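# Move fridge bottles upright onto cart tray, close fridge

## Task

Take each bottle still inside the refrigerator and set it standing upright on the cart's upper tray. Any bottle already on that tray must also be upright at the finish. Then close the refrigerator door completely. The task fails if a glass bottle drops any real distance, if the door is swung open or shut violently, or if the robot topples or ends up leaning. Anything that stays in place only because the robot is holding it at the end does not count.

## Robot and tools

ROBOT. TidyBot++: a mobile base 0.54 m long, 0.50 m wide and 0.38 m tall on four powered casters. It carries one seven-joint arm with a two-finger gripper. The shoulder sits 0.12 m ahead of the base centre and 0.68 m above the floor. There are two cameras. base_camera is a pinhole camera with 644x364 images. wrist_camera is a fisheye camera with 644x476 images, and it looks along the hand. The arm begins folded with the hand pointing down, poking up to 0.08 m past the base front.

FRAMES. The base frame has its origin on the floor below the base centre, with x forward, y left and z up. hand_pose is reported in this frame. It is the point between the finger pads. Its z axis runs out along the fingers, and the fingers close along its y axis. base_odometry is measured in the frame the base had when the scene began. It counts wheel turns only, so slip shows up as travel. Its heading is positive to the left, in the range -3.142 to 3.142. base_tilt gives degrees, with forward and right positive. It carries a constant bias of about 1 degree.

execute_actions. Arguments: "actions" is a list holding exactly one action, or an empty list to just read the state and images. "cameras" is optional: a list of "base_camera", "wrist_camera" or "all". Leaving it out, null or ["all"] returns every camera; [] returns none. The "pictures" line gives the order of the images. An action may have "base", "joints" or both, plus optional "speeds", and its motions all start at once.
- "base" takes exactly one key. Each is a relative offset from where the base last reported itself, not a target position. translate_m: metres along x, forward positive, -2 to 2. strafe_m: metres sideways, left positive, -2 to 2. rotate_rad: radians, counter-clockwise from above positive, -6.3 to 6.3.
- "joints" holds absolute targets, one number per named key. joint_1_rad can take any angle; positive turns the whole arm clockwise from above, which is opposite to rotate_rad. joint_2_rad (shoulder) runs -2.249 to 2.249. joint_3_rad can take any angle. joint_4_rad (elbow) runs -2.579 to 2.579. joint_5_rad can take any angle. joint_6_rad (wrist) runs -2.099 to 2.099. joint_7_rad can take any angle; with the hand down, positive is counter-clockwise from above, and at 1.57 the fingers open toward the robot's left and right. gripper_pos runs from 0 (open) to 1 (closed); the finger gap is about 85 x (1 - gripper_pos) mm. The done-tolerance is ±0.039 for joints 1-4, ±0.056 for joints 5-7 and ±0.03 for the gripper. Any-angle joints always take the shorter way, so make big turns in steps of less than half a revolution. Keys left out may keep pushing toward their earlier targets.
- "speeds" caps top speed for this action only. translate_m and strafe_m: 0.05 to 0.5 m/s. rotate_rad: 0.1 to 1.57 rad/s. The defaults are the maxima.
A base move needing more than 8.667 s is rejected, and no action runs past 15 s. An unknown key or out-of-range number rejects the whole call, and nothing moves. If one call reports a stop, later motion calls in the same reply are skipped.

ARM GEOMETRY. Segments: upper arm 0.42 m, forearm 0.31 m, hand 0.31 m. With joint_1_rad 0, joint_3_rad 3.14 and joint_5_rad 0, the arm moves in the x-z plane. Segment tilts from vertical (forward positive): upper = j2, forearm = j2 - j4, hand = j2 - j4 - j6. The hand point lies ahead of the shoulder by the sum of L·sin(tilt) over the segments, and above it by the sum of L·cos(tilt). A downward-pointing hand reaches at most about 0.94 m high, and only near the base.

wait: {"seconds": 0 to 10}. It commands nothing and returns state and images. zoom_image: {"camera", "region": [x0, y0, x1, y1]}. The region is in pixels of that camera's latest full image, measured from the top-left corner, and can be no larger than 504 by 504. finished_scene: {"scene": the number of the current scene}. It is irreversible and reports success, so call it only once the result holds on its own.

RESULT LINES. base_status and joint_status report how each motion ended. "done": reached; for the base, it only means the wheels turned as commanded. "off_target": came to rest away from the target and may still push. "contact_stop" or "time_out": the motion gave up and now holds where it stopped. "not_followed", or "joint command not followed" with a "cause:" line, means arm targets were withheld, usually because of a self-collision risk; they may be retried until you send valid targets. For the gripper at 1, "done" means it holds nothing, and "off_target" at some reading means an object is between the fingers. on_its_own lists motion you did not command. motor_effort gives percent of maximum per motor, with the peak in brackets. "ARM HIT" marks a hard collision of the arm with itself or the base. Motor temperatures are listed per arm joint. MOTOR HOT appears from 60 °C, and at 75 °C an OVER-TEMPERATURE FAULT lets the arm sink; the affected keys then show limit_stop_at_motor_heat and must be sent again. A torque fault happens if a joint passes 104.5 N m (joints 1-4; warning at 56.7) or 51.3 N m (joints 5-7; warning at 29.4). It freezes the arm and gripper for 10 s, though the base keeps going.

ACCURACY. Friction leaves joints slightly short. To correct, send last command + (desired - measured). While something is held the arm sags, so never send a joint its current reading. Expect hand position errors of 1-2 cm, and trust the camera images. Odometry drifts over many moves.

CAUTIONS. Move glass bottles low and slowly, and never open the gripper until a bottle stands on the tray. Swing the refrigerator door with gentle, slow motions. A blocked base shoves hard and may still report "done". Never drive while the arm is snagged on something high, since the robot can tip; retract the arm or back off instead. Holding a load for long periods heats the motors. Shorter robot motion time is better.

Each tool is called after "Request:" as name(argument=value, ...) on one line, values as JSON.

## Session

I'll start by checking the robot's state and what the cameras see.

Request:
execute_actions(actions=[])

Scene clock: 0.00 s.
Motor temperatures (°C, as the motors report them): [38 35 33 33 46 39 45]
base_odometry: x=+0.000 y=+0.000 heading=+0.000 (m, m, rad; odometry frame)
base_tilt: forward=-0.5 right=-0.1 (deg)
base_status: not commanded
joint_positions: joint_1_rad=+0.023 joint_2_rad=-0.351 joint_3_rad=+3.161 joint_4_rad=-2.510 joint_5_rad=-0.025 joint_6_rad=-0.856 joint_7_rad=+1.516 gripper_pos=+0.000
joint_status: not commanded
motor_effort: joint_1_rad=+0 joint_2_rad=-2 joint_3_rad=+0 joint_4_rad=+16 joint_5_rad=-2 joint_6_rad=+2 joint_7_rad=-1 (%)
hand_pose: x=+0.2757 y=+0.0015 z=+0.5940 quat_wxyz=(-0.014, +0.996, -0.056, +0.063) (m; base frame)
pictures: base_camera, wrist_camera
Images, in order (width x height): base_camera 644x364, wrist_camera 644x476.

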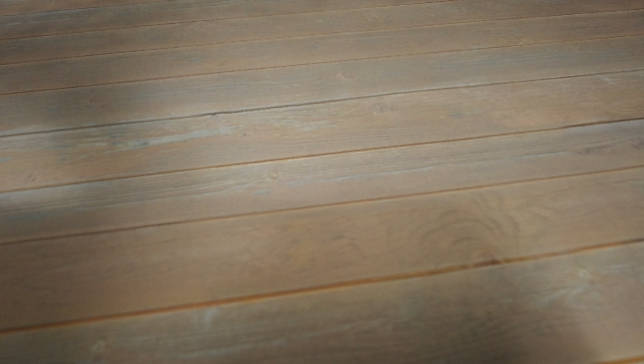

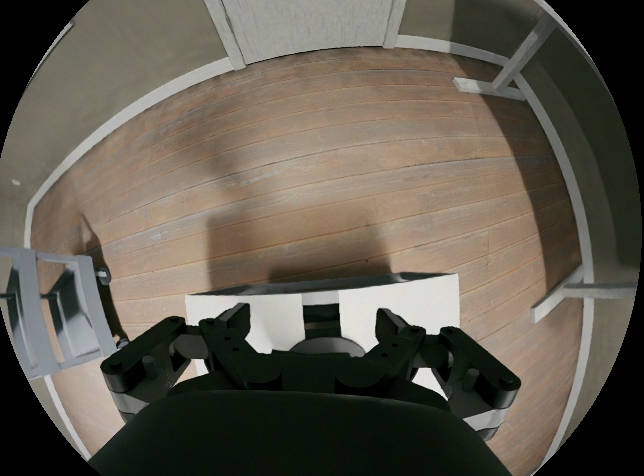

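Request:
execute_actions(actions=[{"joints": {"joint_6_rad": 0.45}}])

Scene clock: 11.17 s.
Motor temperatures (°C, as the motors report them): [38 35 33 34 46 39 45]
base_odometry: x=+0.000 y=+0.000 heading=+0.000 (m, m, rad; odometry frame)
base_tilt: forward=-0.4 right=-0.1 (deg)
base_status: not commanded
joint_positions: joint_1_rad=+0.023 joint_2_rad=-0.351 joint_3_rad=+3.161 joint_4_rad=-2.509 joint_5_rad=-0.025 joint_6_rad=+0.435 joint_7_rad=+1.516 gripper_pos=+0.000
joint_status: all done
motor_effort: joint_1_rad=+0(0) joint_2_rad=-7(7) joint_3_rad=+0(0) joint_4_rad=+22(22) joint_5_rad=-1(0) joint_6_rad=+8(8) joint_7_rad=-1(1) (%)
hand_pose: x=+0.5434 y=-0.0204 z=+0.8558 quat_wxyz=(-0.011, +0.757, -0.051, +0.651) (m; base frame)
pictures: base_camera, wrist_camera
Images, in order (width x height): base_camera 644x364, wrist_camera 644x476.

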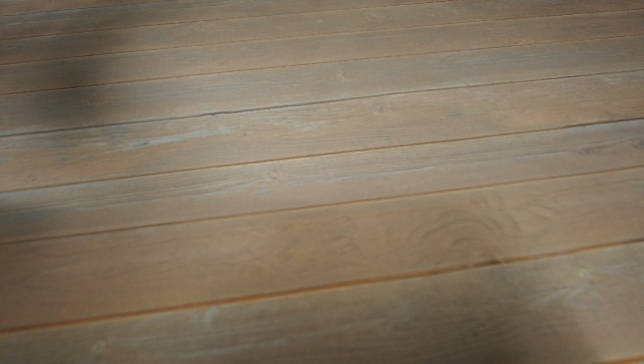

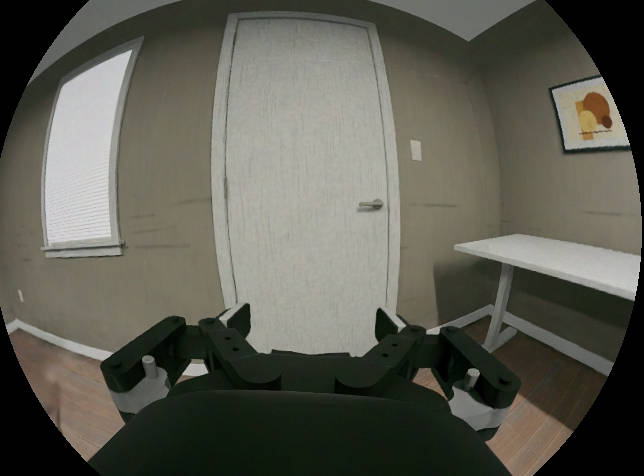

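Request:
execute_actions(actions=[{"base": {"rotate_rad": 1.57}}])

Scene clock: 16.33 s.
Motor temperatures (°C, as the motors report them): [38 35 33 34 46 39 45]
base_odometry: x=+0.000 y=+0.000 heading=+1.570 (m, m, rad; odometry frame)
base_tilt: forward=-0.5 right=-0.2 (deg)
base_status: done
joint_positions: joint_1_rad=+0.022 joint_2_rad=-0.351 joint_3_rad=+3.161 joint_4_rad=-2.509 joint_5_rad=-0.025 joint_6_rad=+0.435 joint_7_rad=+1.516 gripper_pos=+0.000
joint_status: not commanded
motor_effort: joint_1_rad=+0(1) joint_2_rad=-6(8) joint_3_rad=+0(1) joint_4_rad=+22(22) joint_5_rad=+0(0) joint_6_rad=+9(9) joint_7_rad=-1(1) (%)
hand_pose: x=+0.5434 y=-0.0202 z=+0.8558 quat_wxyz=(-0.011, +0.757, -0.051, +0.651) (m; base frame)
pictures: base_camera, wrist_camera
Images, in order (width x height): base_camera 644x364, wrist_camera 644x476.

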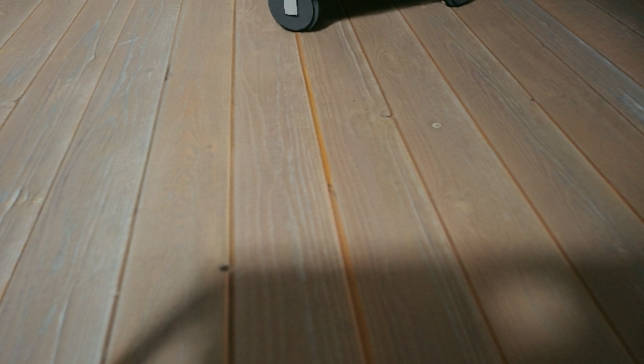

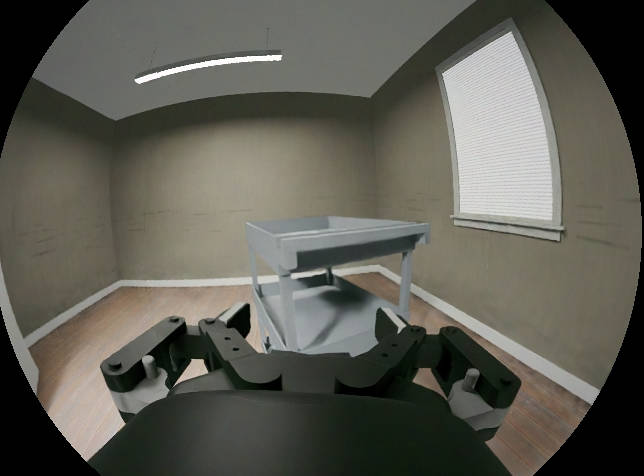

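Request:
execute_actions(actions=[{"base": {"rotate_rad": 1.57}}])

Scene clock: 21.87 s.
Motor temperatures (°C, as the motors report them): [38 35 33 34 46 39 45]
base_odometry: x=+0.000 y=+0.000 heading=+3.139 (m, m, rad; odometry frame)
base_tilt: forward=-0.5 right=-0.1 (deg)
base_status: done
joint_positions: joint_1_rad=+0.022 joint_2_rad=-0.351 joint_3_rad=+3.161 joint_4_rad=-2.509 joint_5_rad=-0.025 joint_6_rad=+0.435 joint_7_rad=+1.516 gripper_pos=+0.000
joint_status: not commanded
motor_effort: joint_1_rad=+0(1) joint_2_rad=-6(8) joint_3_rad=+0(1) joint_4_rad=+22(22) joint_5_rad=-1(0) joint_6_rad=+9(9) joint_7_rad=-1(1) (%)
hand_pose: x=+0.5434 y=-0.0201 z=+0.8558 quat_wxyz=(-0.011, +0.757, -0.050, +0.651) (m; base frame)
pictures: base_camera, wrist_camera
Images, in order (width x height): base_camera 644x364, wrist_camera 644x476.

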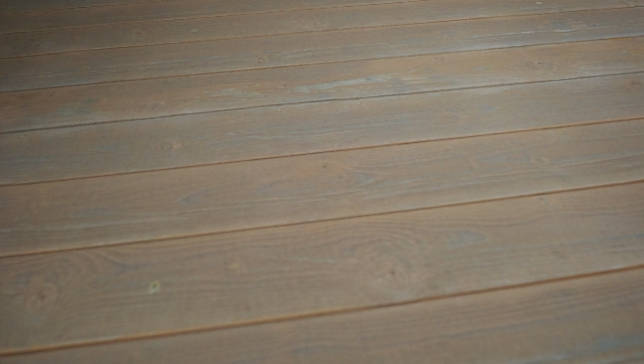

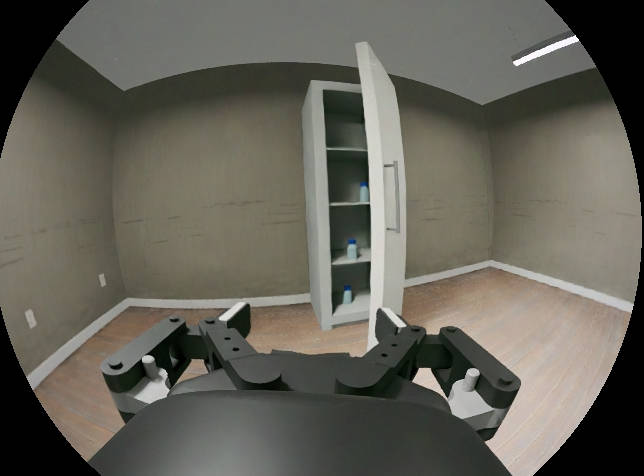

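Request:
zoom_image(camera="wrist_camera", region=[260, 30, 460, 360])

Region (260, 30, 460, 360) of wrist_camera's 644x476 image, scaled by 1.527; it fills the left 305 columns of this view, and the rest is white.

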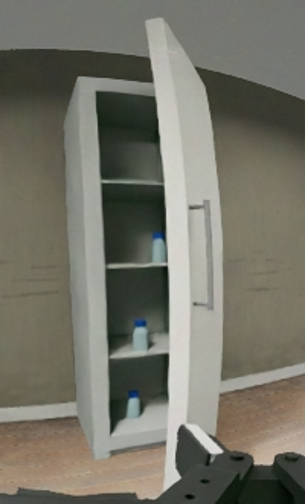

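Request:
execute_actions(actions=[{"base": {"rotate_rad": 0.15}}])

Request:
execute_actions(actions=[{"base": {"translate_m": 0.5}}])

Scene clock: 88.10 s.
Motor temperatures (°C, as the motors report them): [38 35 33 34 46 39 45]
base_odometry: x=+0.000 y=+0.000 heading=-2.995 (m, m, rad; odometry frame)
base_tilt: forward=-0.5 right=-0.2 (deg)
base_status: done
joint_positions: joint_1_rad=+0.022 joint_2_rad=-0.351 joint_3_rad=+3.161 joint_4_rad=-2.509 joint_5_rad=-0.025 joint_6_rad=+0.435 joint_7_rad=+1.516 gripper_pos=+0.000
joint_status: not commanded
motor_effort: joint_1_rad=+0(1) joint_2_rad=-7(7) joint_3_rad=+0(1) joint_4_rad=+22(22) joint_5_rad=-1(0) joint_6_rad=+8(9) joint_7_rad=-1(1) (%)
hand_pose: x=+0.5434 y=-0.0200 z=+0.8558 quat_wxyz=(-0.011, +0.757, -0.050, +0.651) (m; base frame)
pictures: base_camera, wrist_camera
Images, in order (width x height): base_camera 644x364, wrist_camera 644x476.

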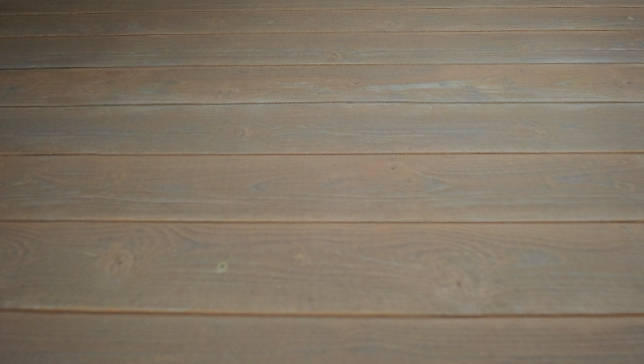

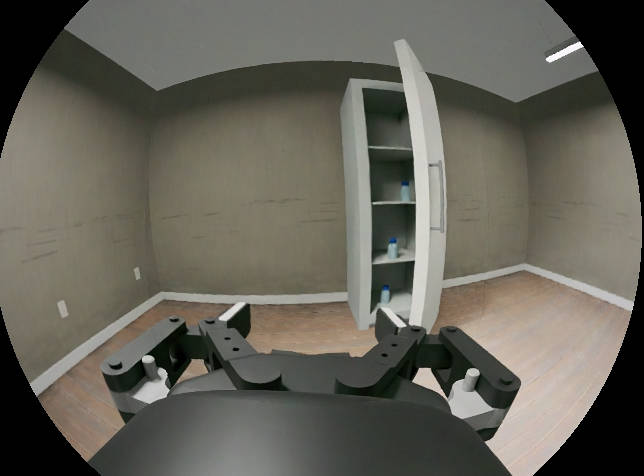

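Scene clock: 90.47 s.
Motor temperatures (°C, as the motors report them): [38 35 33 34 46 39 45]
base_odometry: x=-0.495 y=-0.074 heading=-2.994 (m, m, rad; odometry frame)
base_tilt: forward=-0.5 right=-0.1 (deg)
base_status: done
joint_positions: joint_1_rad=+0.022 joint_2_rad=-0.348 joint_3_rad=+3.161 joint_4_rad=-2.509 joint_5_rad=-0.025 joint_6_rad=+0.435 joint_7_rad=+1.516 gripper_pos=+0.000
joint_status: not commanded
motor_effort: joint_1_rad=+0(0) joint_2_rad=-7(10) joint_3_rad=+0(0) joint_4_rad=+22(23) joint_5_rad=-1(1) joint_6_rad=+9(9) joint_7_rad=-1(1) (%)
hand_pose: x=+0.5441 y=-0.0200 z=+0.8542 quat_wxyz=(-0.011, +0.758, -0.050, +0.650) (m; base frame)
pictures: base_camera, wrist_camera
Images, in order (width x height): base_camera 644x364, wrist_camera 644x476.

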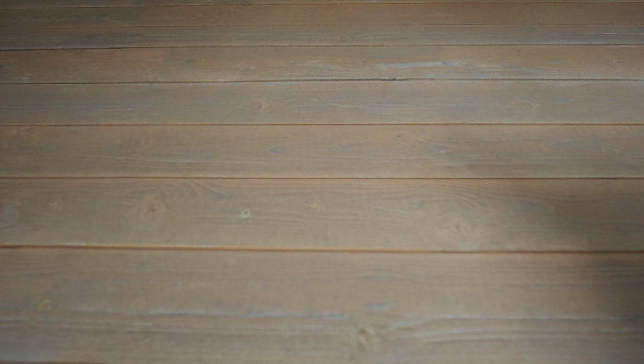

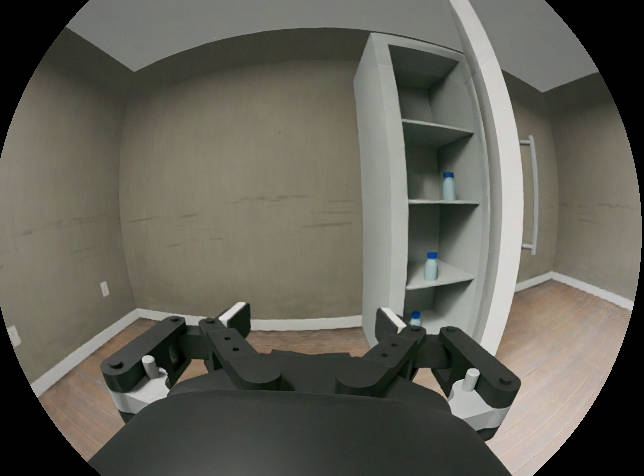

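Request:
zoom_image(camera="wrist_camera", region=[340, 20, 560, 350])

Region (340, 20, 560, 350) of wrist_camera's 644x476 image, scaled by 1.527.

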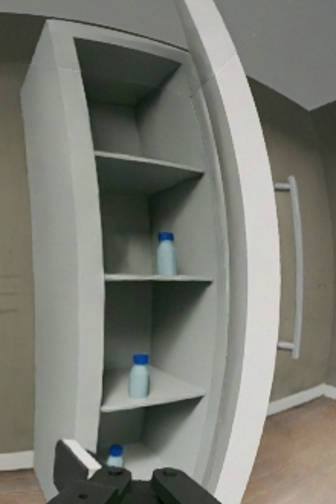

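Request:
execute_actions(actions=[{"base": {"strafe_m": 0.25}, "joints": {"joint_1_rad": 1.35, "joint_6_rad": 0.59, "gripper_pos": 1.0}}])

Request:
execute_actions(actions=[{"base": {"translate_m": 0.6}}])

Scene clock: 175.57 s.
Motor temperatures (°C, as the motors report them): [38 35 33 34 46 40 45]
base_odometry: x=-0.458 y=-0.322 heading=-2.994 (m, m, rad; odometry frame)
base_tilt: forward=-0.4 right=-0.2 (deg)
base_status: done
joint_positions: joint_1_rad=+1.341 joint_2_rad=-0.348 joint_3_rad=+3.161 joint_4_rad=-2.509 joint_5_rad=-0.025 joint_6_rad=+0.554 joint_7_rad=+1.516 gripper_pos=+0.999
joint_status: all done
motor_effort: joint_1_rad=+0(1) joint_2_rad=-7(8) joint_3_rad=+0(1) joint_4_rad=+22(22) joint_5_rad=-1(0) joint_6_rad=+9(10) joint_7_rad=-1(1) (%)
hand_pose: x=+0.2050 y=-0.4204 z=+0.8912 quat_wxyz=(+0.417, +0.538, -0.479, +0.555) (m; base frame)
pictures: base_camera, wrist_camera
Images, in order (width x height): base_camera 644x364, wrist_camera 644x476.

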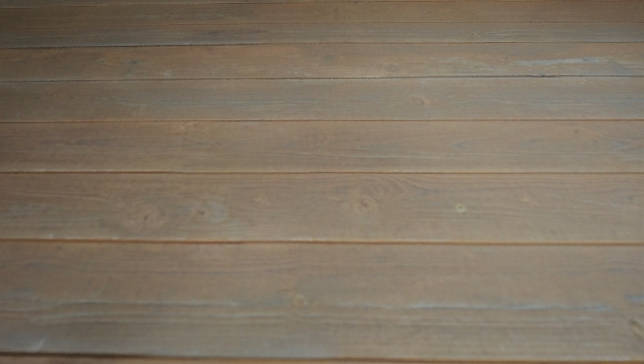

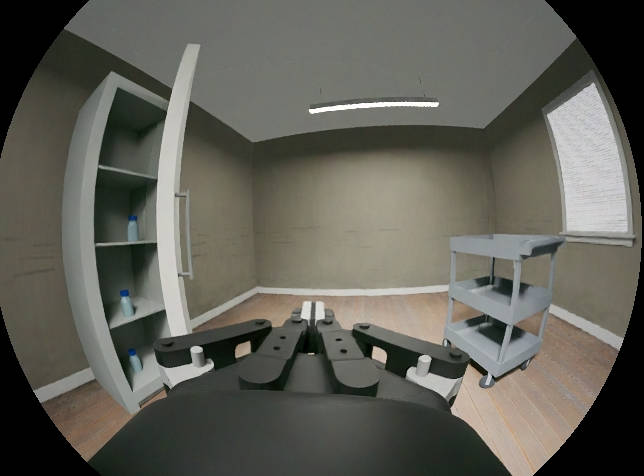

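Scene clock: 178.13 s.
Motor temperatures (°C, as the motors report them): [38 35 33 34 46 40 45]
base_odometry: x=-1.052 y=-0.410 heading=-2.994 (m, m, rad; odometry frame)
base_tilt: forward=-0.5 right=-0.1 (deg)
base_status: done
joint_positions: joint_1_rad=+1.342 joint_2_rad=-0.348 joint_3_rad=+3.161 joint_4_rad=-2.509 joint_5_rad=-0.025 joint_6_rad=+0.555 joint_7_rad=+1.516 gripper_pos=+0.999
joint_status: not commanded
motor_effort: joint_1_rad=+0(1) joint_2_rad=-6(7) joint_3_rad=+0(2) joint_4_rad=+22(22) joint_5_rad=+0(1) joint_6_rad=+9(9) joint_7_rad=-1(1) (%)
hand_pose: x=+0.2047 y=-0.4205 z=+0.8915 quat_wxyz=(+0.418, +0.537, -0.479, +0.555) (m; base frame)
pictures: base_camera, wrist_camera
Images, in order (width x height): base_camera 644x364, wrist_camera 644x476.

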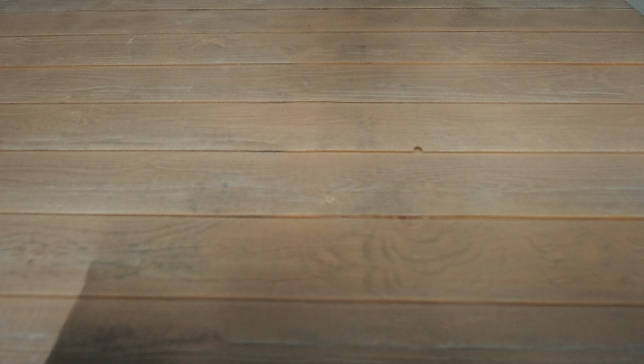

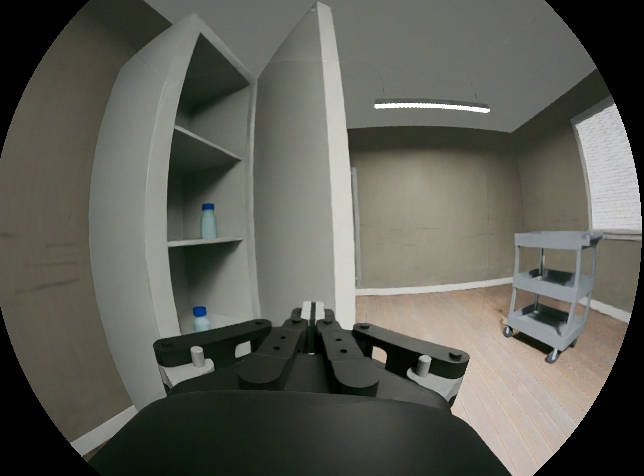

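Request:
execute_actions(actions=[{"base": {"translate_m": 0.12}, "joints": {"joint_2_rad": 0.3, "joint_4_rad": -2.3, "joint_6_rad": 1.03}}])

Scene clock: 200.67 s.
Motor temperatures (°C, as the motors report them): [38 35 33 34 46 40 45]
base_odometry: x=-1.170 y=-0.428 heading=-2.994 (m, m, rad; odometry frame)
base_tilt: forward=-0.4 right=-0.2 (deg)
base_status: done
joint_positions: joint_1_rad=+1.343 joint_2_rad=+0.295 joint_3_rad=+3.161 joint_4_rad=-2.314 joint_5_rad=-0.025 joint_6_rad=+0.994 joint_7_rad=+1.516 gripper_pos=+0.999
joint_status: all done
motor_effort: joint_1_rad=+0(1) joint_2_rad=-24(25) joint_3_rad=+0(2) joint_4_rad=+16(22) joint_5_rad=-1(0) joint_6_rad=+9(10) joint_7_rad=-1(1) (%)
hand_pose: x=+0.2378 y=-0.5811 z=+0.8002 quat_wxyz=(+0.424, +0.542, -0.478, +0.546) (m; base frame)
pictures: base_camera, wrist_camera
Images, in order (width x height): base_camera 644x364, wrist_camera 644x476.

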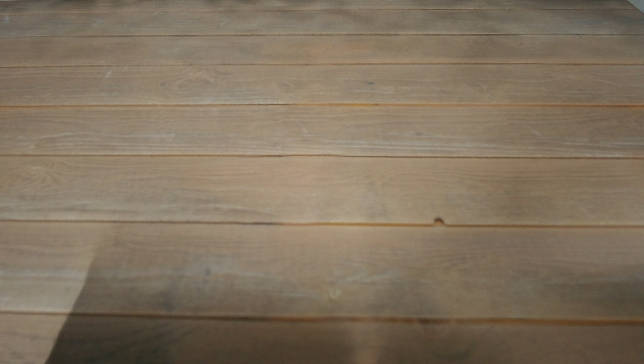

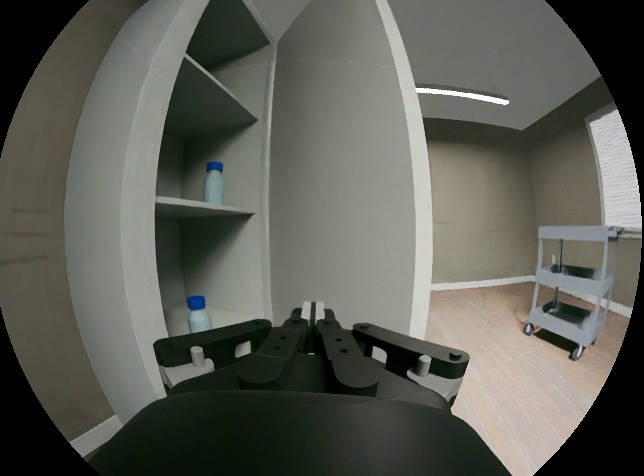

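Request:
execute_actions(actions=[{"base": {"strafe_m": -0.22}, "speeds": {"strafe_m": 0.15}}])

Scene clock: 206.10 s.
Motor temperatures (°C, as the motors report them): [38 35 33 34 46 40 45]
base_odometry: x=-1.203 y=-0.210 heading=-2.993 (m, m, rad; odometry frame)
base_tilt: forward=-0.5 right=-0.2 (deg)
base_status: done
joint_positions: joint_1_rad=+1.343 joint_2_rad=+0.296 joint_3_rad=+3.161 joint_4_rad=-2.309 joint_5_rad=-0.025 joint_6_rad=+0.996 joint_7_rad=+1.516 gripper_pos=+0.999
joint_status: not commanded
motor_effort: joint_1_rad=+0(1) joint_2_rad=-24(27) joint_3_rad=+0(0) joint_4_rad=+16(17) joint_5_rad=-1(1) joint_6_rad=+9(10) joint_7_rad=-1(1) (%)
hand_pose: x=+0.2381 y=-0.5827 z=+0.8022 quat_wxyz=(+0.425, +0.540, -0.477, +0.548) (m; base frame)
pictures: base_camera, wrist_camera
Images, in order (width x height): base_camera 644x364, wrist_camera 644x476.

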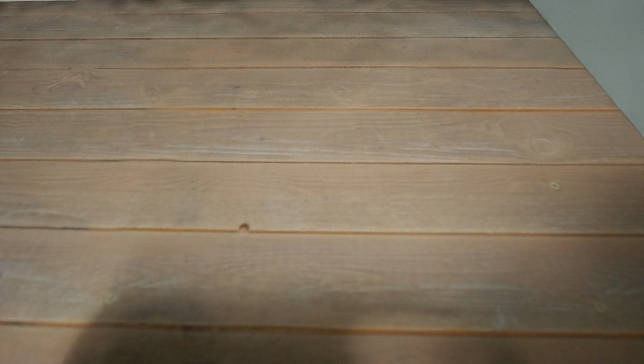

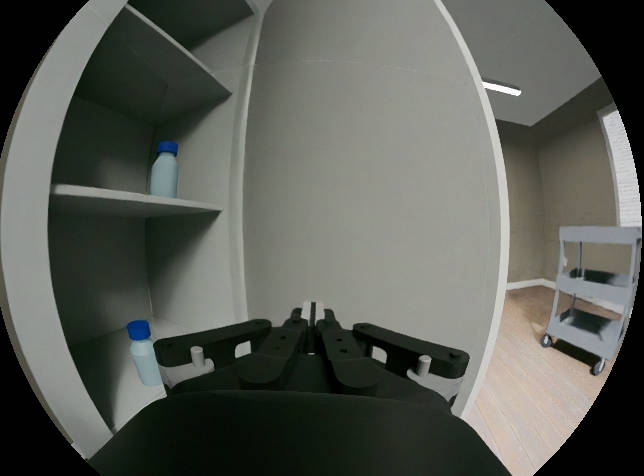

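Request:
execute_actions(actions=[{"base": {"strafe_m": -0.2}, "speeds": {"strafe_m": 0.06}}])

Scene clock: 219.97 s.
Motor temperatures (°C, as the motors report them): [38 35 33 34 46 40 45]
base_odometry: x=-1.233 y=-0.012 heading=-2.993 (m, m, rad; odometry frame)
base_tilt: forward=-0.4 right=-0.1 (deg)
base_status: done
joint_positions: joint_1_rad=+1.343 joint_2_rad=+0.297 joint_3_rad=+3.160 joint_4_rad=-2.308 joint_5_rad=-0.025 joint_6_rad=+0.996 joint_7_rad=+1.516 gripper_pos=+0.999
joint_status: not commanded
motor_effort: joint_1_rad=+0(4) joint_2_rad=-24(26) joint_3_rad=+0(5) joint_4_rad=+16(21) joint_5_rad=+0(5) joint_6_rad=+8(9) joint_7_rad=-1(1) (%)
hand_pose: x=+0.2385 y=-0.5828 z=+0.8023 quat_wxyz=(+0.425, +0.540, -0.476, +0.548) (m; base frame)
pictures: base_camera, wrist_camera
Images, in order (width x height): base_camera 644x364, wrist_camera 644x476.

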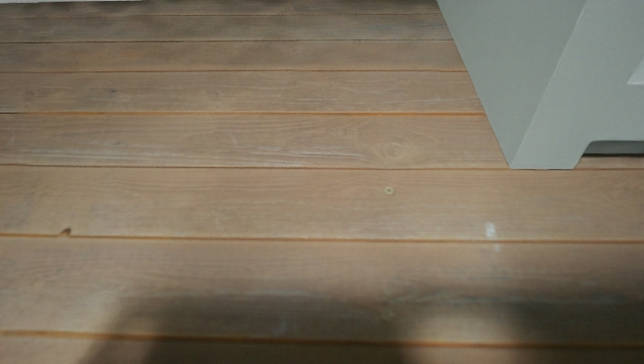

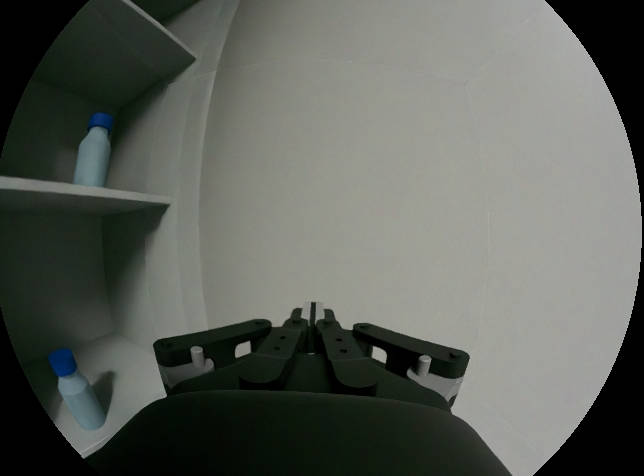

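Request:
execute_actions(actions=[{"base": {"strafe_m": -0.3}, "speeds": {"strafe_m": 0.07}}])

Scene clock: 241.80 s.
Motor temperatures (°C, as the motors report them): [38 35 33 34 46 40 45]
base_odometry: x=-1.277 y=+0.281 heading=-2.992 (m, m, rad; odometry frame)
base_tilt: forward=-0.4 right=-0.2 (deg)
base_status: strafe_m time_out (by the wheels' count: -0.296 of -0.300)
joint_positions: joint_1_rad=+1.363 joint_2_rad=+0.149 joint_3_rad=+3.155 joint_4_rad=-2.515 joint_5_rad=-0.026 joint_6_rad=+1.043 joint_7_rad=+1.516 gripper_pos=+0.999
joint_status: not commanded
motor_effort: joint_1_rad=-1(5) joint_2_rad=+9(26) joint_3_rad=+0(7) joint_4_rad=+58(61) joint_5_rad=+0(5) joint_6_rad=+3(10) joint_7_rad=-1(1) (%)
hand_pose: x=+0.2140 y=-0.5092 z=+0.8028 quat_wxyz=(+0.426, +0.539, -0.484, +0.541) (m; base frame)
pictures: base_camera, wrist_camera
Images, in order (width x height): base_camera 644x364, wrist_camera 644x476.

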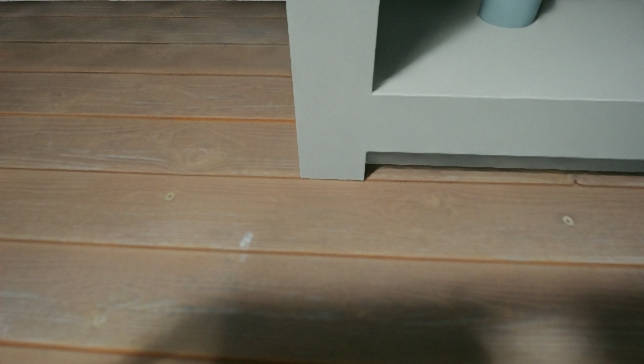

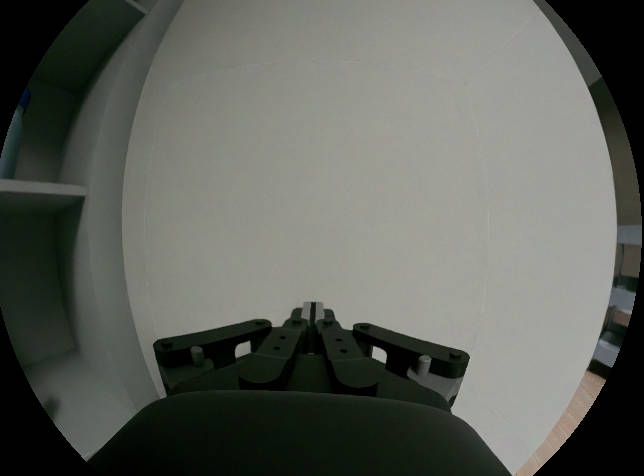

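Request:
execute_actions(actions=[{"base": {"strafe_m": 0.05}, "joints": {"joint_2_rad": -0.2, "joint_4_rad": -2.5, "joint_6_rad": 0.73}, "speeds": {"strafe_m": 0.1}}])

Scene clock: 248.90 s.
Motor temperatures (°C, as the motors report them): [38 35 33 35 46 40 45]
base_odometry: x=-1.270 y=+0.231 heading=-2.992 (m, m, rad; odometry frame)
base_tilt: forward=-0.5 right=-0.2 (deg)
base_status: done
joint_positions: joint_1_rad=+1.350 joint_2_rad=-0.193 joint_3_rad=+3.161 joint_4_rad=-2.488 joint_5_rad=-0.027 joint_6_rad=+0.765 joint_7_rad=+1.516 gripper_pos=+0.999
joint_status: all done
motor_effort: joint_1_rad=+0(6) joint_2_rad=-11(26) joint_3_rad=+0(6) joint_4_rad=+21(57) joint_5_rad=-1(7) joint_6_rad=+10(12) joint_7_rad=-1(1) (%)
hand_pose: x=+0.2073 y=-0.4576 z=+0.8989 quat_wxyz=(+0.439, +0.515, -0.464, +0.572) (m; base frame)
pictures: base_camera, wrist_camera
Images, in order (width x height): base_camera 644x364, wrist_camera 644x476.

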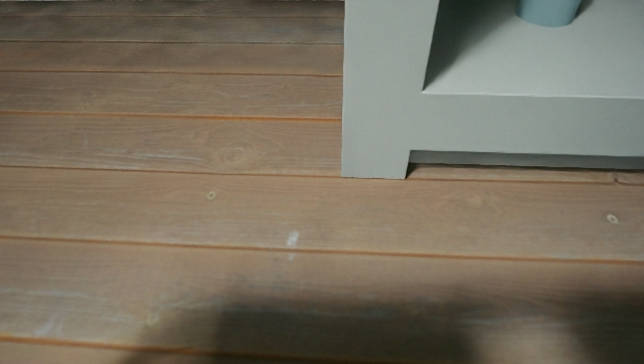

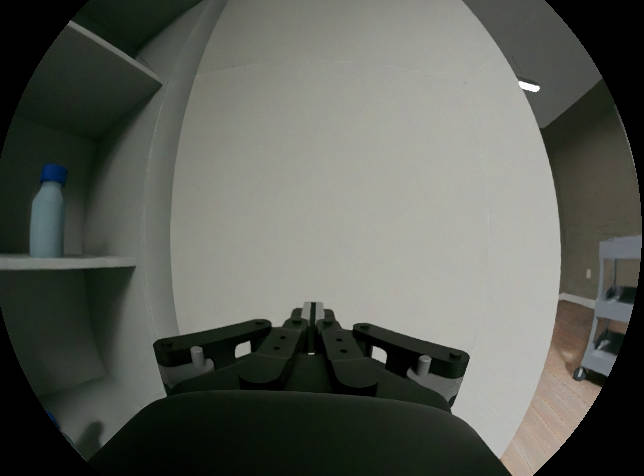

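Request:
execute_actions(actions=[{"base": {"translate_m": -0.4}}])

Request:
execute_actions(actions=[{"base": {"rotate_rad": -0.04}, "joints": {"joint_1_rad": 0.3, "gripper_pos": 0.0}}])

Scene clock: 263.23 s.
Motor temperatures (°C, as the motors report them): [38 35 33 35 46 40 45]
base_odometry: x=-0.874 y=+0.291 heading=-2.992 (m, m, rad; odometry frame)
base_tilt: forward=-0.5 right=-0.2 (deg)
base_status: done
joint_positions: joint_1_rad=+1.350 joint_2_rad=-0.193 joint_3_rad=+3.161 joint_4_rad=-2.488 joint_5_rad=-0.027 joint_6_rad=+0.765 joint_7_rad=+1.516 gripper_pos=+0.999
joint_status: not commanded
motor_effort: joint_1_rad=+0(2) joint_2_rad=-11(11) joint_3_rad=+0(2) joint_4_rad=+20(21) joint_5_rad=+0(0) joint_6_rad=+9(9) joint_7_rad=-1(1) (%)
hand_pose: x=+0.2071 y=-0.4576 z=+0.8987 quat_wxyz=(+0.439, +0.515, -0.464, +0.572) (m; base frame)
pictures: base_camera, wrist_camera
Images, in order (width x height): base_camera 644x364, wrist_camera 644x476.

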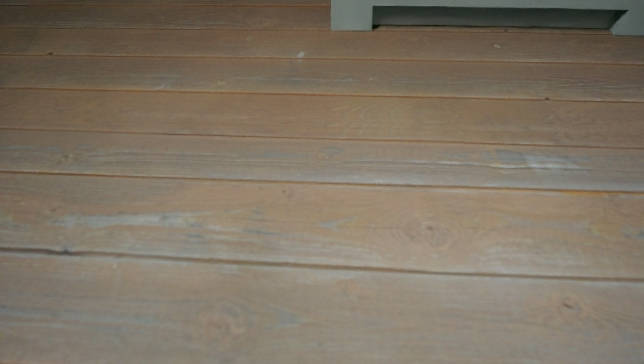

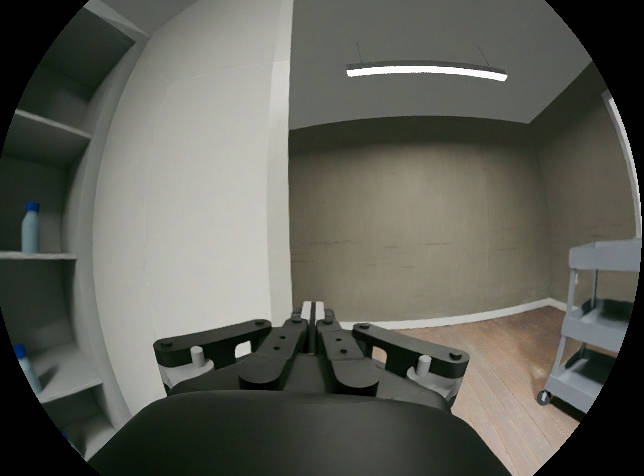

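Scene clock: 265.57 s.
Motor temperatures (°C, as the motors report them): [38 35 33 35 46 40 45]
base_odometry: x=-0.874 y=+0.291 heading=-3.032 (m, m, rad; odometry frame)
base_tilt: forward=-0.4 right=-0.1 (deg)
base_status: done
joint_positions: joint_1_rad=+0.309 joint_2_rad=-0.193 joint_3_rad=+3.161 joint_4_rad=-2.488 joint_5_rad=-0.027 joint_6_rad=+0.765 joint_7_rad=+1.516 gripper_pos=+0.000
joint_status: all done
motor_effort: joint_1_rad=+0(2) joint_2_rad=-11(11) joint_3_rad=+0(2) joint_4_rad=+20(21) joint_5_rad=-1(0) joint_6_rad=+9(9) joint_7_rad=-1(1) (%)
hand_pose: x=+0.5585 y=-0.1550 z=+0.8987 quat_wxyz=(+0.096, +0.677, -0.147, +0.714) (m; base frame)
pictures: base_camera, wrist_camera
Images, in order (width x height): base_camera 644x364, wrist_camera 644x476.

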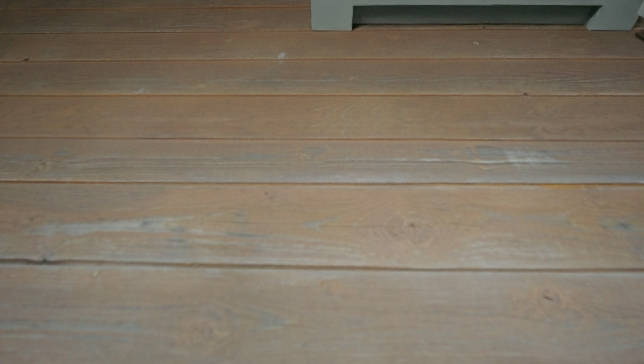

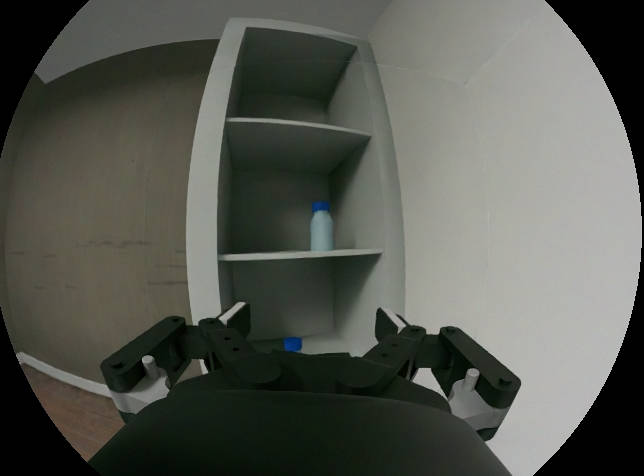

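Request:
zoom_image(camera="wrist_camera", region=[260, 170, 400, 280])

Region (260, 170, 400, 280) of wrist_camera's 644x476 image, scaled by 3.600; it fills the top 396 rows of this view, and the rest is white.

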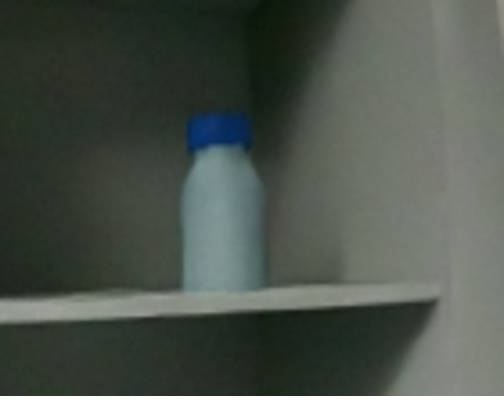

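Request:
execute_actions(actions=[{"base": {"rotate_rad": -0.32}, "joints": {"joint_1_rad": 0.0, "joint_2_rad": 0.216, "joint_3_rad": 3.1416, "joint_4_rad": -1.319, "joint_5_rad": 0.0, "joint_6_rad": -0.386, "joint_7_rad": 1.571}}])

Scene clock: 340.27 s.
Motor temperatures (°C, as the motors report them): [38 35 33 34 46 40 45]
base_odometry: x=-0.874 y=+0.291 heading=+2.932 (m, m, rad; odometry frame)
base_tilt: forward=-0.4 right=-0.1 (deg)
base_status: done
joint_positions: joint_1_rad=+0.010 joint_2_rad=+0.202 joint_3_rad=+3.161 joint_4_rad=-1.330 joint_5_rad=-0.027 joint_6_rad=-0.351 joint_7_rad=+1.541 gripper_pos=+0.000
joint_status: all done
motor_effort: joint_1_rad=+0(2) joint_2_rad=-28(28) joint_3_rad=+0(2) joint_4_rad=+25(25) joint_5_rad=-1(0) joint_6_rad=+9(9) joint_7_rad=-1(1) (%)
hand_pose: x=+0.8139 y=-0.0143 z=+1.0102 quat_wxyz=(-0.010, +0.808, -0.030, +0.588) (m; base frame)
pictures: base_camera, wrist_camera
Images, in order (width x height): base_camera 644x364, wrist_camera 644x476.

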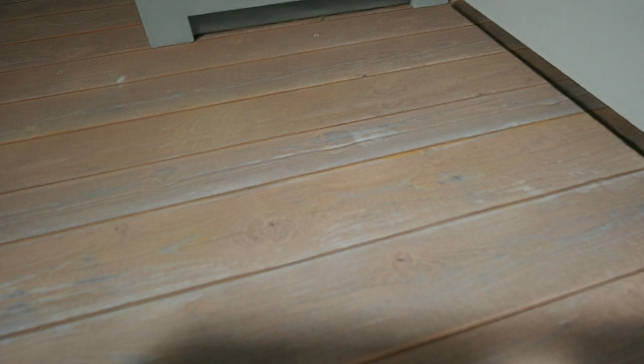

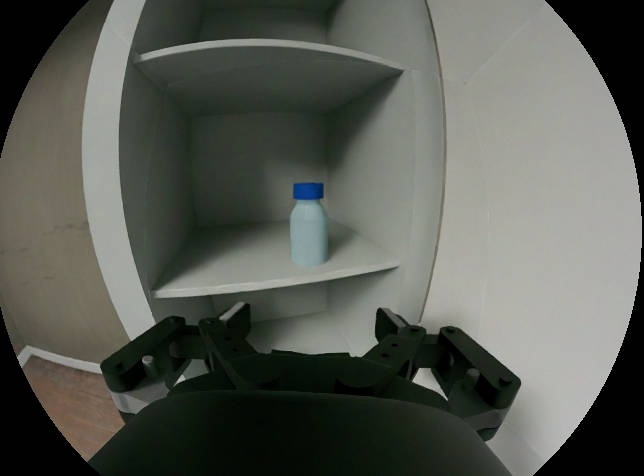

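Request:
execute_actions(actions=[{"base": {"translate_m": 0.12}, "joints": {"joint_2_rad": 0.265, "joint_7_rad": 1.62}, "speeds": {"translate_m": 0.15}}])

Scene clock: 362.67 s.
Motor temperatures (°C, as the motors report them): [38 36 33 35 46 39 45]
base_odometry: x=-0.991 y=+0.316 heading=+2.931 (m, m, rad; odometry frame)
base_tilt: forward=-0.5 right=-0.1 (deg)
base_status: done
joint_positions: joint_1_rad=+0.009 joint_2_rad=+0.264 joint_3_rad=+3.161 joint_4_rad=-1.327 joint_5_rad=-0.027 joint_6_rad=-0.352 joint_7_rad=+1.593 gripper_pos=+0.000
joint_status: all done
motor_effort: joint_1_rad=+0(1) joint_2_rad=-32(34) joint_3_rad=+0(1) joint_4_rad=+25(26) joint_5_rad=-1(1) joint_6_rad=+9(10) joint_7_rad=-1(2) (%)
hand_pose: x=+0.8332 y=-0.0136 z=+0.9679 quat_wxyz=(+0.005, +0.826, -0.008, +0.564) (m; base frame)
pictures: base_camera, wrist_camera
Images, in order (width x height): base_camera 644x364, wrist_camera 644x476.

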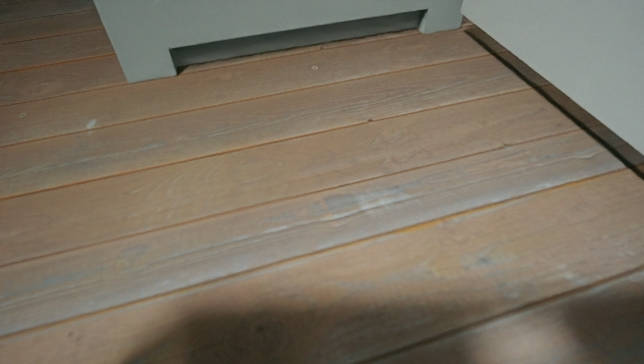

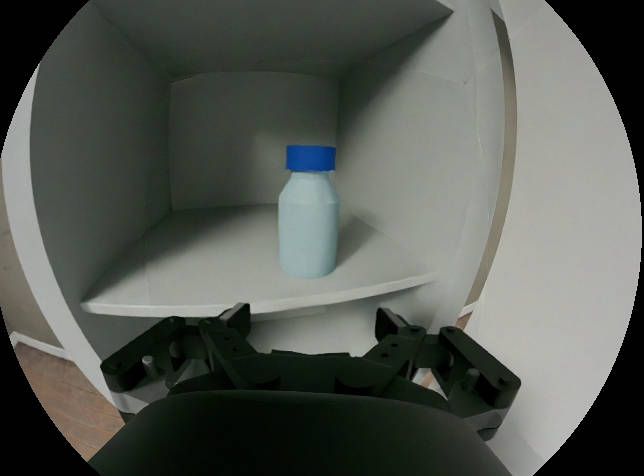

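Request:
execute_actions(actions=[{"base": {"translate_m": 0.06}, "joints": {"joint_2_rad": 0.228}, "speeds": {"translate_m": 0.1}}])

Scene clock: 378.17 s.
Motor temperatures (°C, as the motors report them): [38 36 33 35 46 39 45]
base_odometry: x=-1.050 y=+0.329 heading=+2.930 (m, m, rad; odometry frame)
base_tilt: forward=-0.5 right=-0.1 (deg)
base_status: done
joint_positions: joint_1_rad=+0.008 joint_2_rad=+0.234 joint_3_rad=+3.161 joint_4_rad=-1.325 joint_5_rad=-0.027 joint_6_rad=-0.354 joint_7_rad=+1.593 gripper_pos=+0.000
joint_status: all done
motor_effort: joint_1_rad=+0(1) joint_2_rad=-29(33) joint_3_rad=+0(1) joint_4_rad=+25(26) joint_5_rad=-1(1) joint_6_rad=+8(9) joint_7_rad=-1(1) (%)
hand_pose: x=+0.8243 y=-0.0134 z=+0.9905 quat_wxyz=(+0.005, +0.817, -0.008, +0.577) (m; base frame)
pictures: base_camera, wrist_camera
Images, in order (width x height): base_camera 644x364, wrist_camera 644x476.

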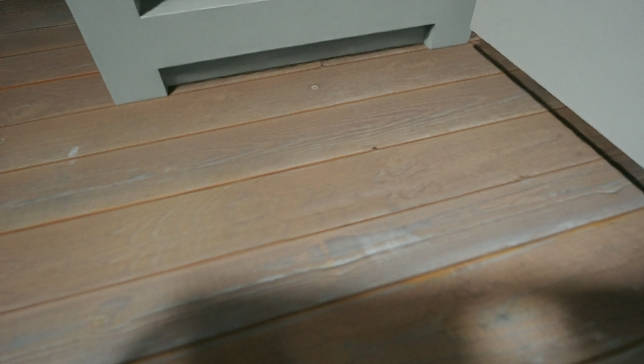

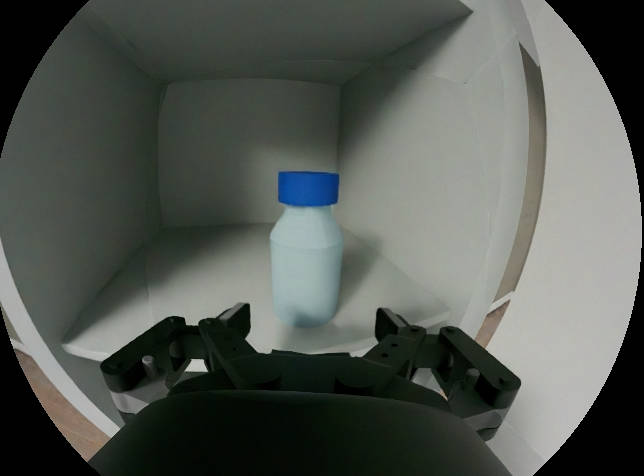

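Request:
execute_actions(actions=[{"base": {"strafe_m": 0.006}, "speeds": {"strafe_m": 0.05}}])

Request:
execute_actions(actions=[{"base": {"translate_m": 0.05}, "speeds": {"translate_m": 0.06}}])

Scene clock: 389.93 s.
Motor temperatures (°C, as the motors report them): [38 36 33 35 46 39 45]
base_odometry: x=-1.052 y=+0.323 heading=+2.930 (m, m, rad; odometry frame)
base_tilt: forward=-0.5 right=-0.2 (deg)
base_status: done
joint_positions: joint_1_rad=+0.004 joint_2_rad=+0.234 joint_3_rad=+3.159 joint_4_rad=-1.325 joint_5_rad=-0.027 joint_6_rad=-0.354 joint_7_rad=+1.593 gripper_pos=+0.000
joint_status: not commanded
motor_effort: joint_1_rad=+0(3) joint_2_rad=-31(33) joint_3_rad=+0(3) joint_4_rad=+25(26) joint_5_rad=-1(2) joint_6_rad=+9(9) joint_7_rad=-1(1) (%)
hand_pose: x=+0.8243 y=-0.0090 z=+0.9905 quat_wxyz=(+0.003, +0.817, -0.006, +0.577) (m; base frame)
pictures: base_camera, wrist_camera
Images, in order (width x height): base_camera 644x364, wrist_camera 644x476.

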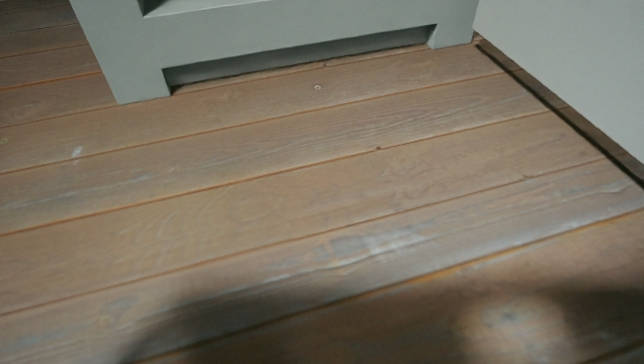

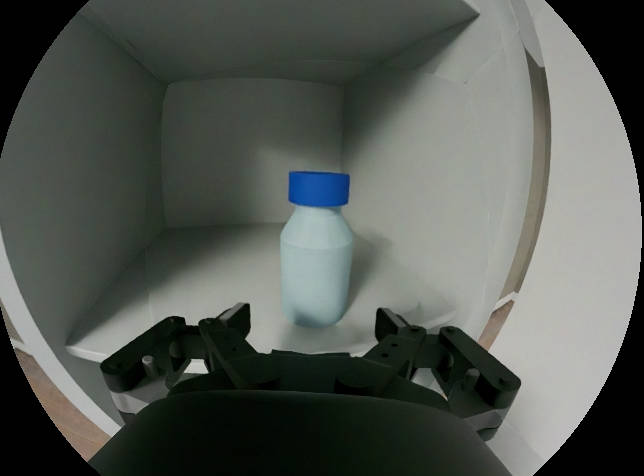

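Scene clock: 391.27 s.
Motor temperatures (°C, as the motors report them): [38 36 33 35 46 39 45]
base_odometry: x=-1.101 y=+0.333 heading=+2.930 (m, m, rad; odometry frame)
base_tilt: forward=-0.5 right=-0.1 (deg)
base_status: done
joint_positions: joint_1_rad=+0.004 joint_2_rad=+0.232 joint_3_rad=+3.159 joint_4_rad=-1.325 joint_5_rad=-0.027 joint_6_rad=-0.354 joint_7_rad=+1.593 gripper_pos=+0.000
joint_status: not commanded
motor_effort: joint_1_rad=+0(2) joint_2_rad=-29(33) joint_3_rad=+0(2) joint_4_rad=+25(26) joint_5_rad=-1(1) joint_6_rad=+8(9) joint_7_rad=-1(1) (%)
hand_pose: x=+0.8236 y=-0.0090 z=+0.9921 quat_wxyz=(+0.003, +0.816, -0.006, +0.577) (m; base frame)
pictures: base_camera, wrist_camera
Images, in order (width x height): base_camera 644x364, wrist_camera 644x476.

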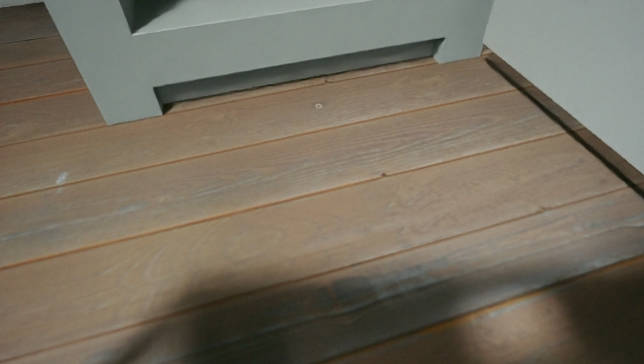

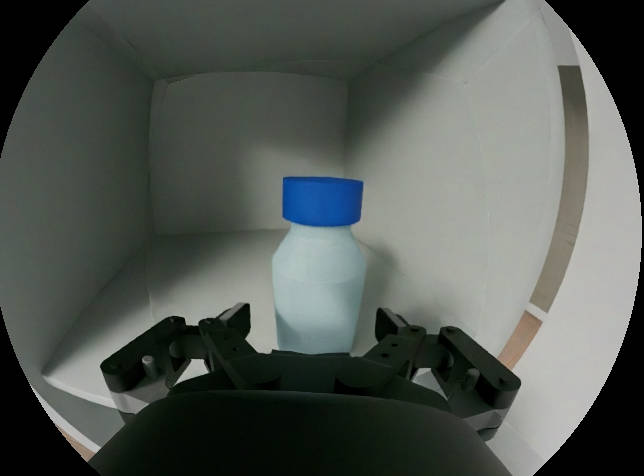

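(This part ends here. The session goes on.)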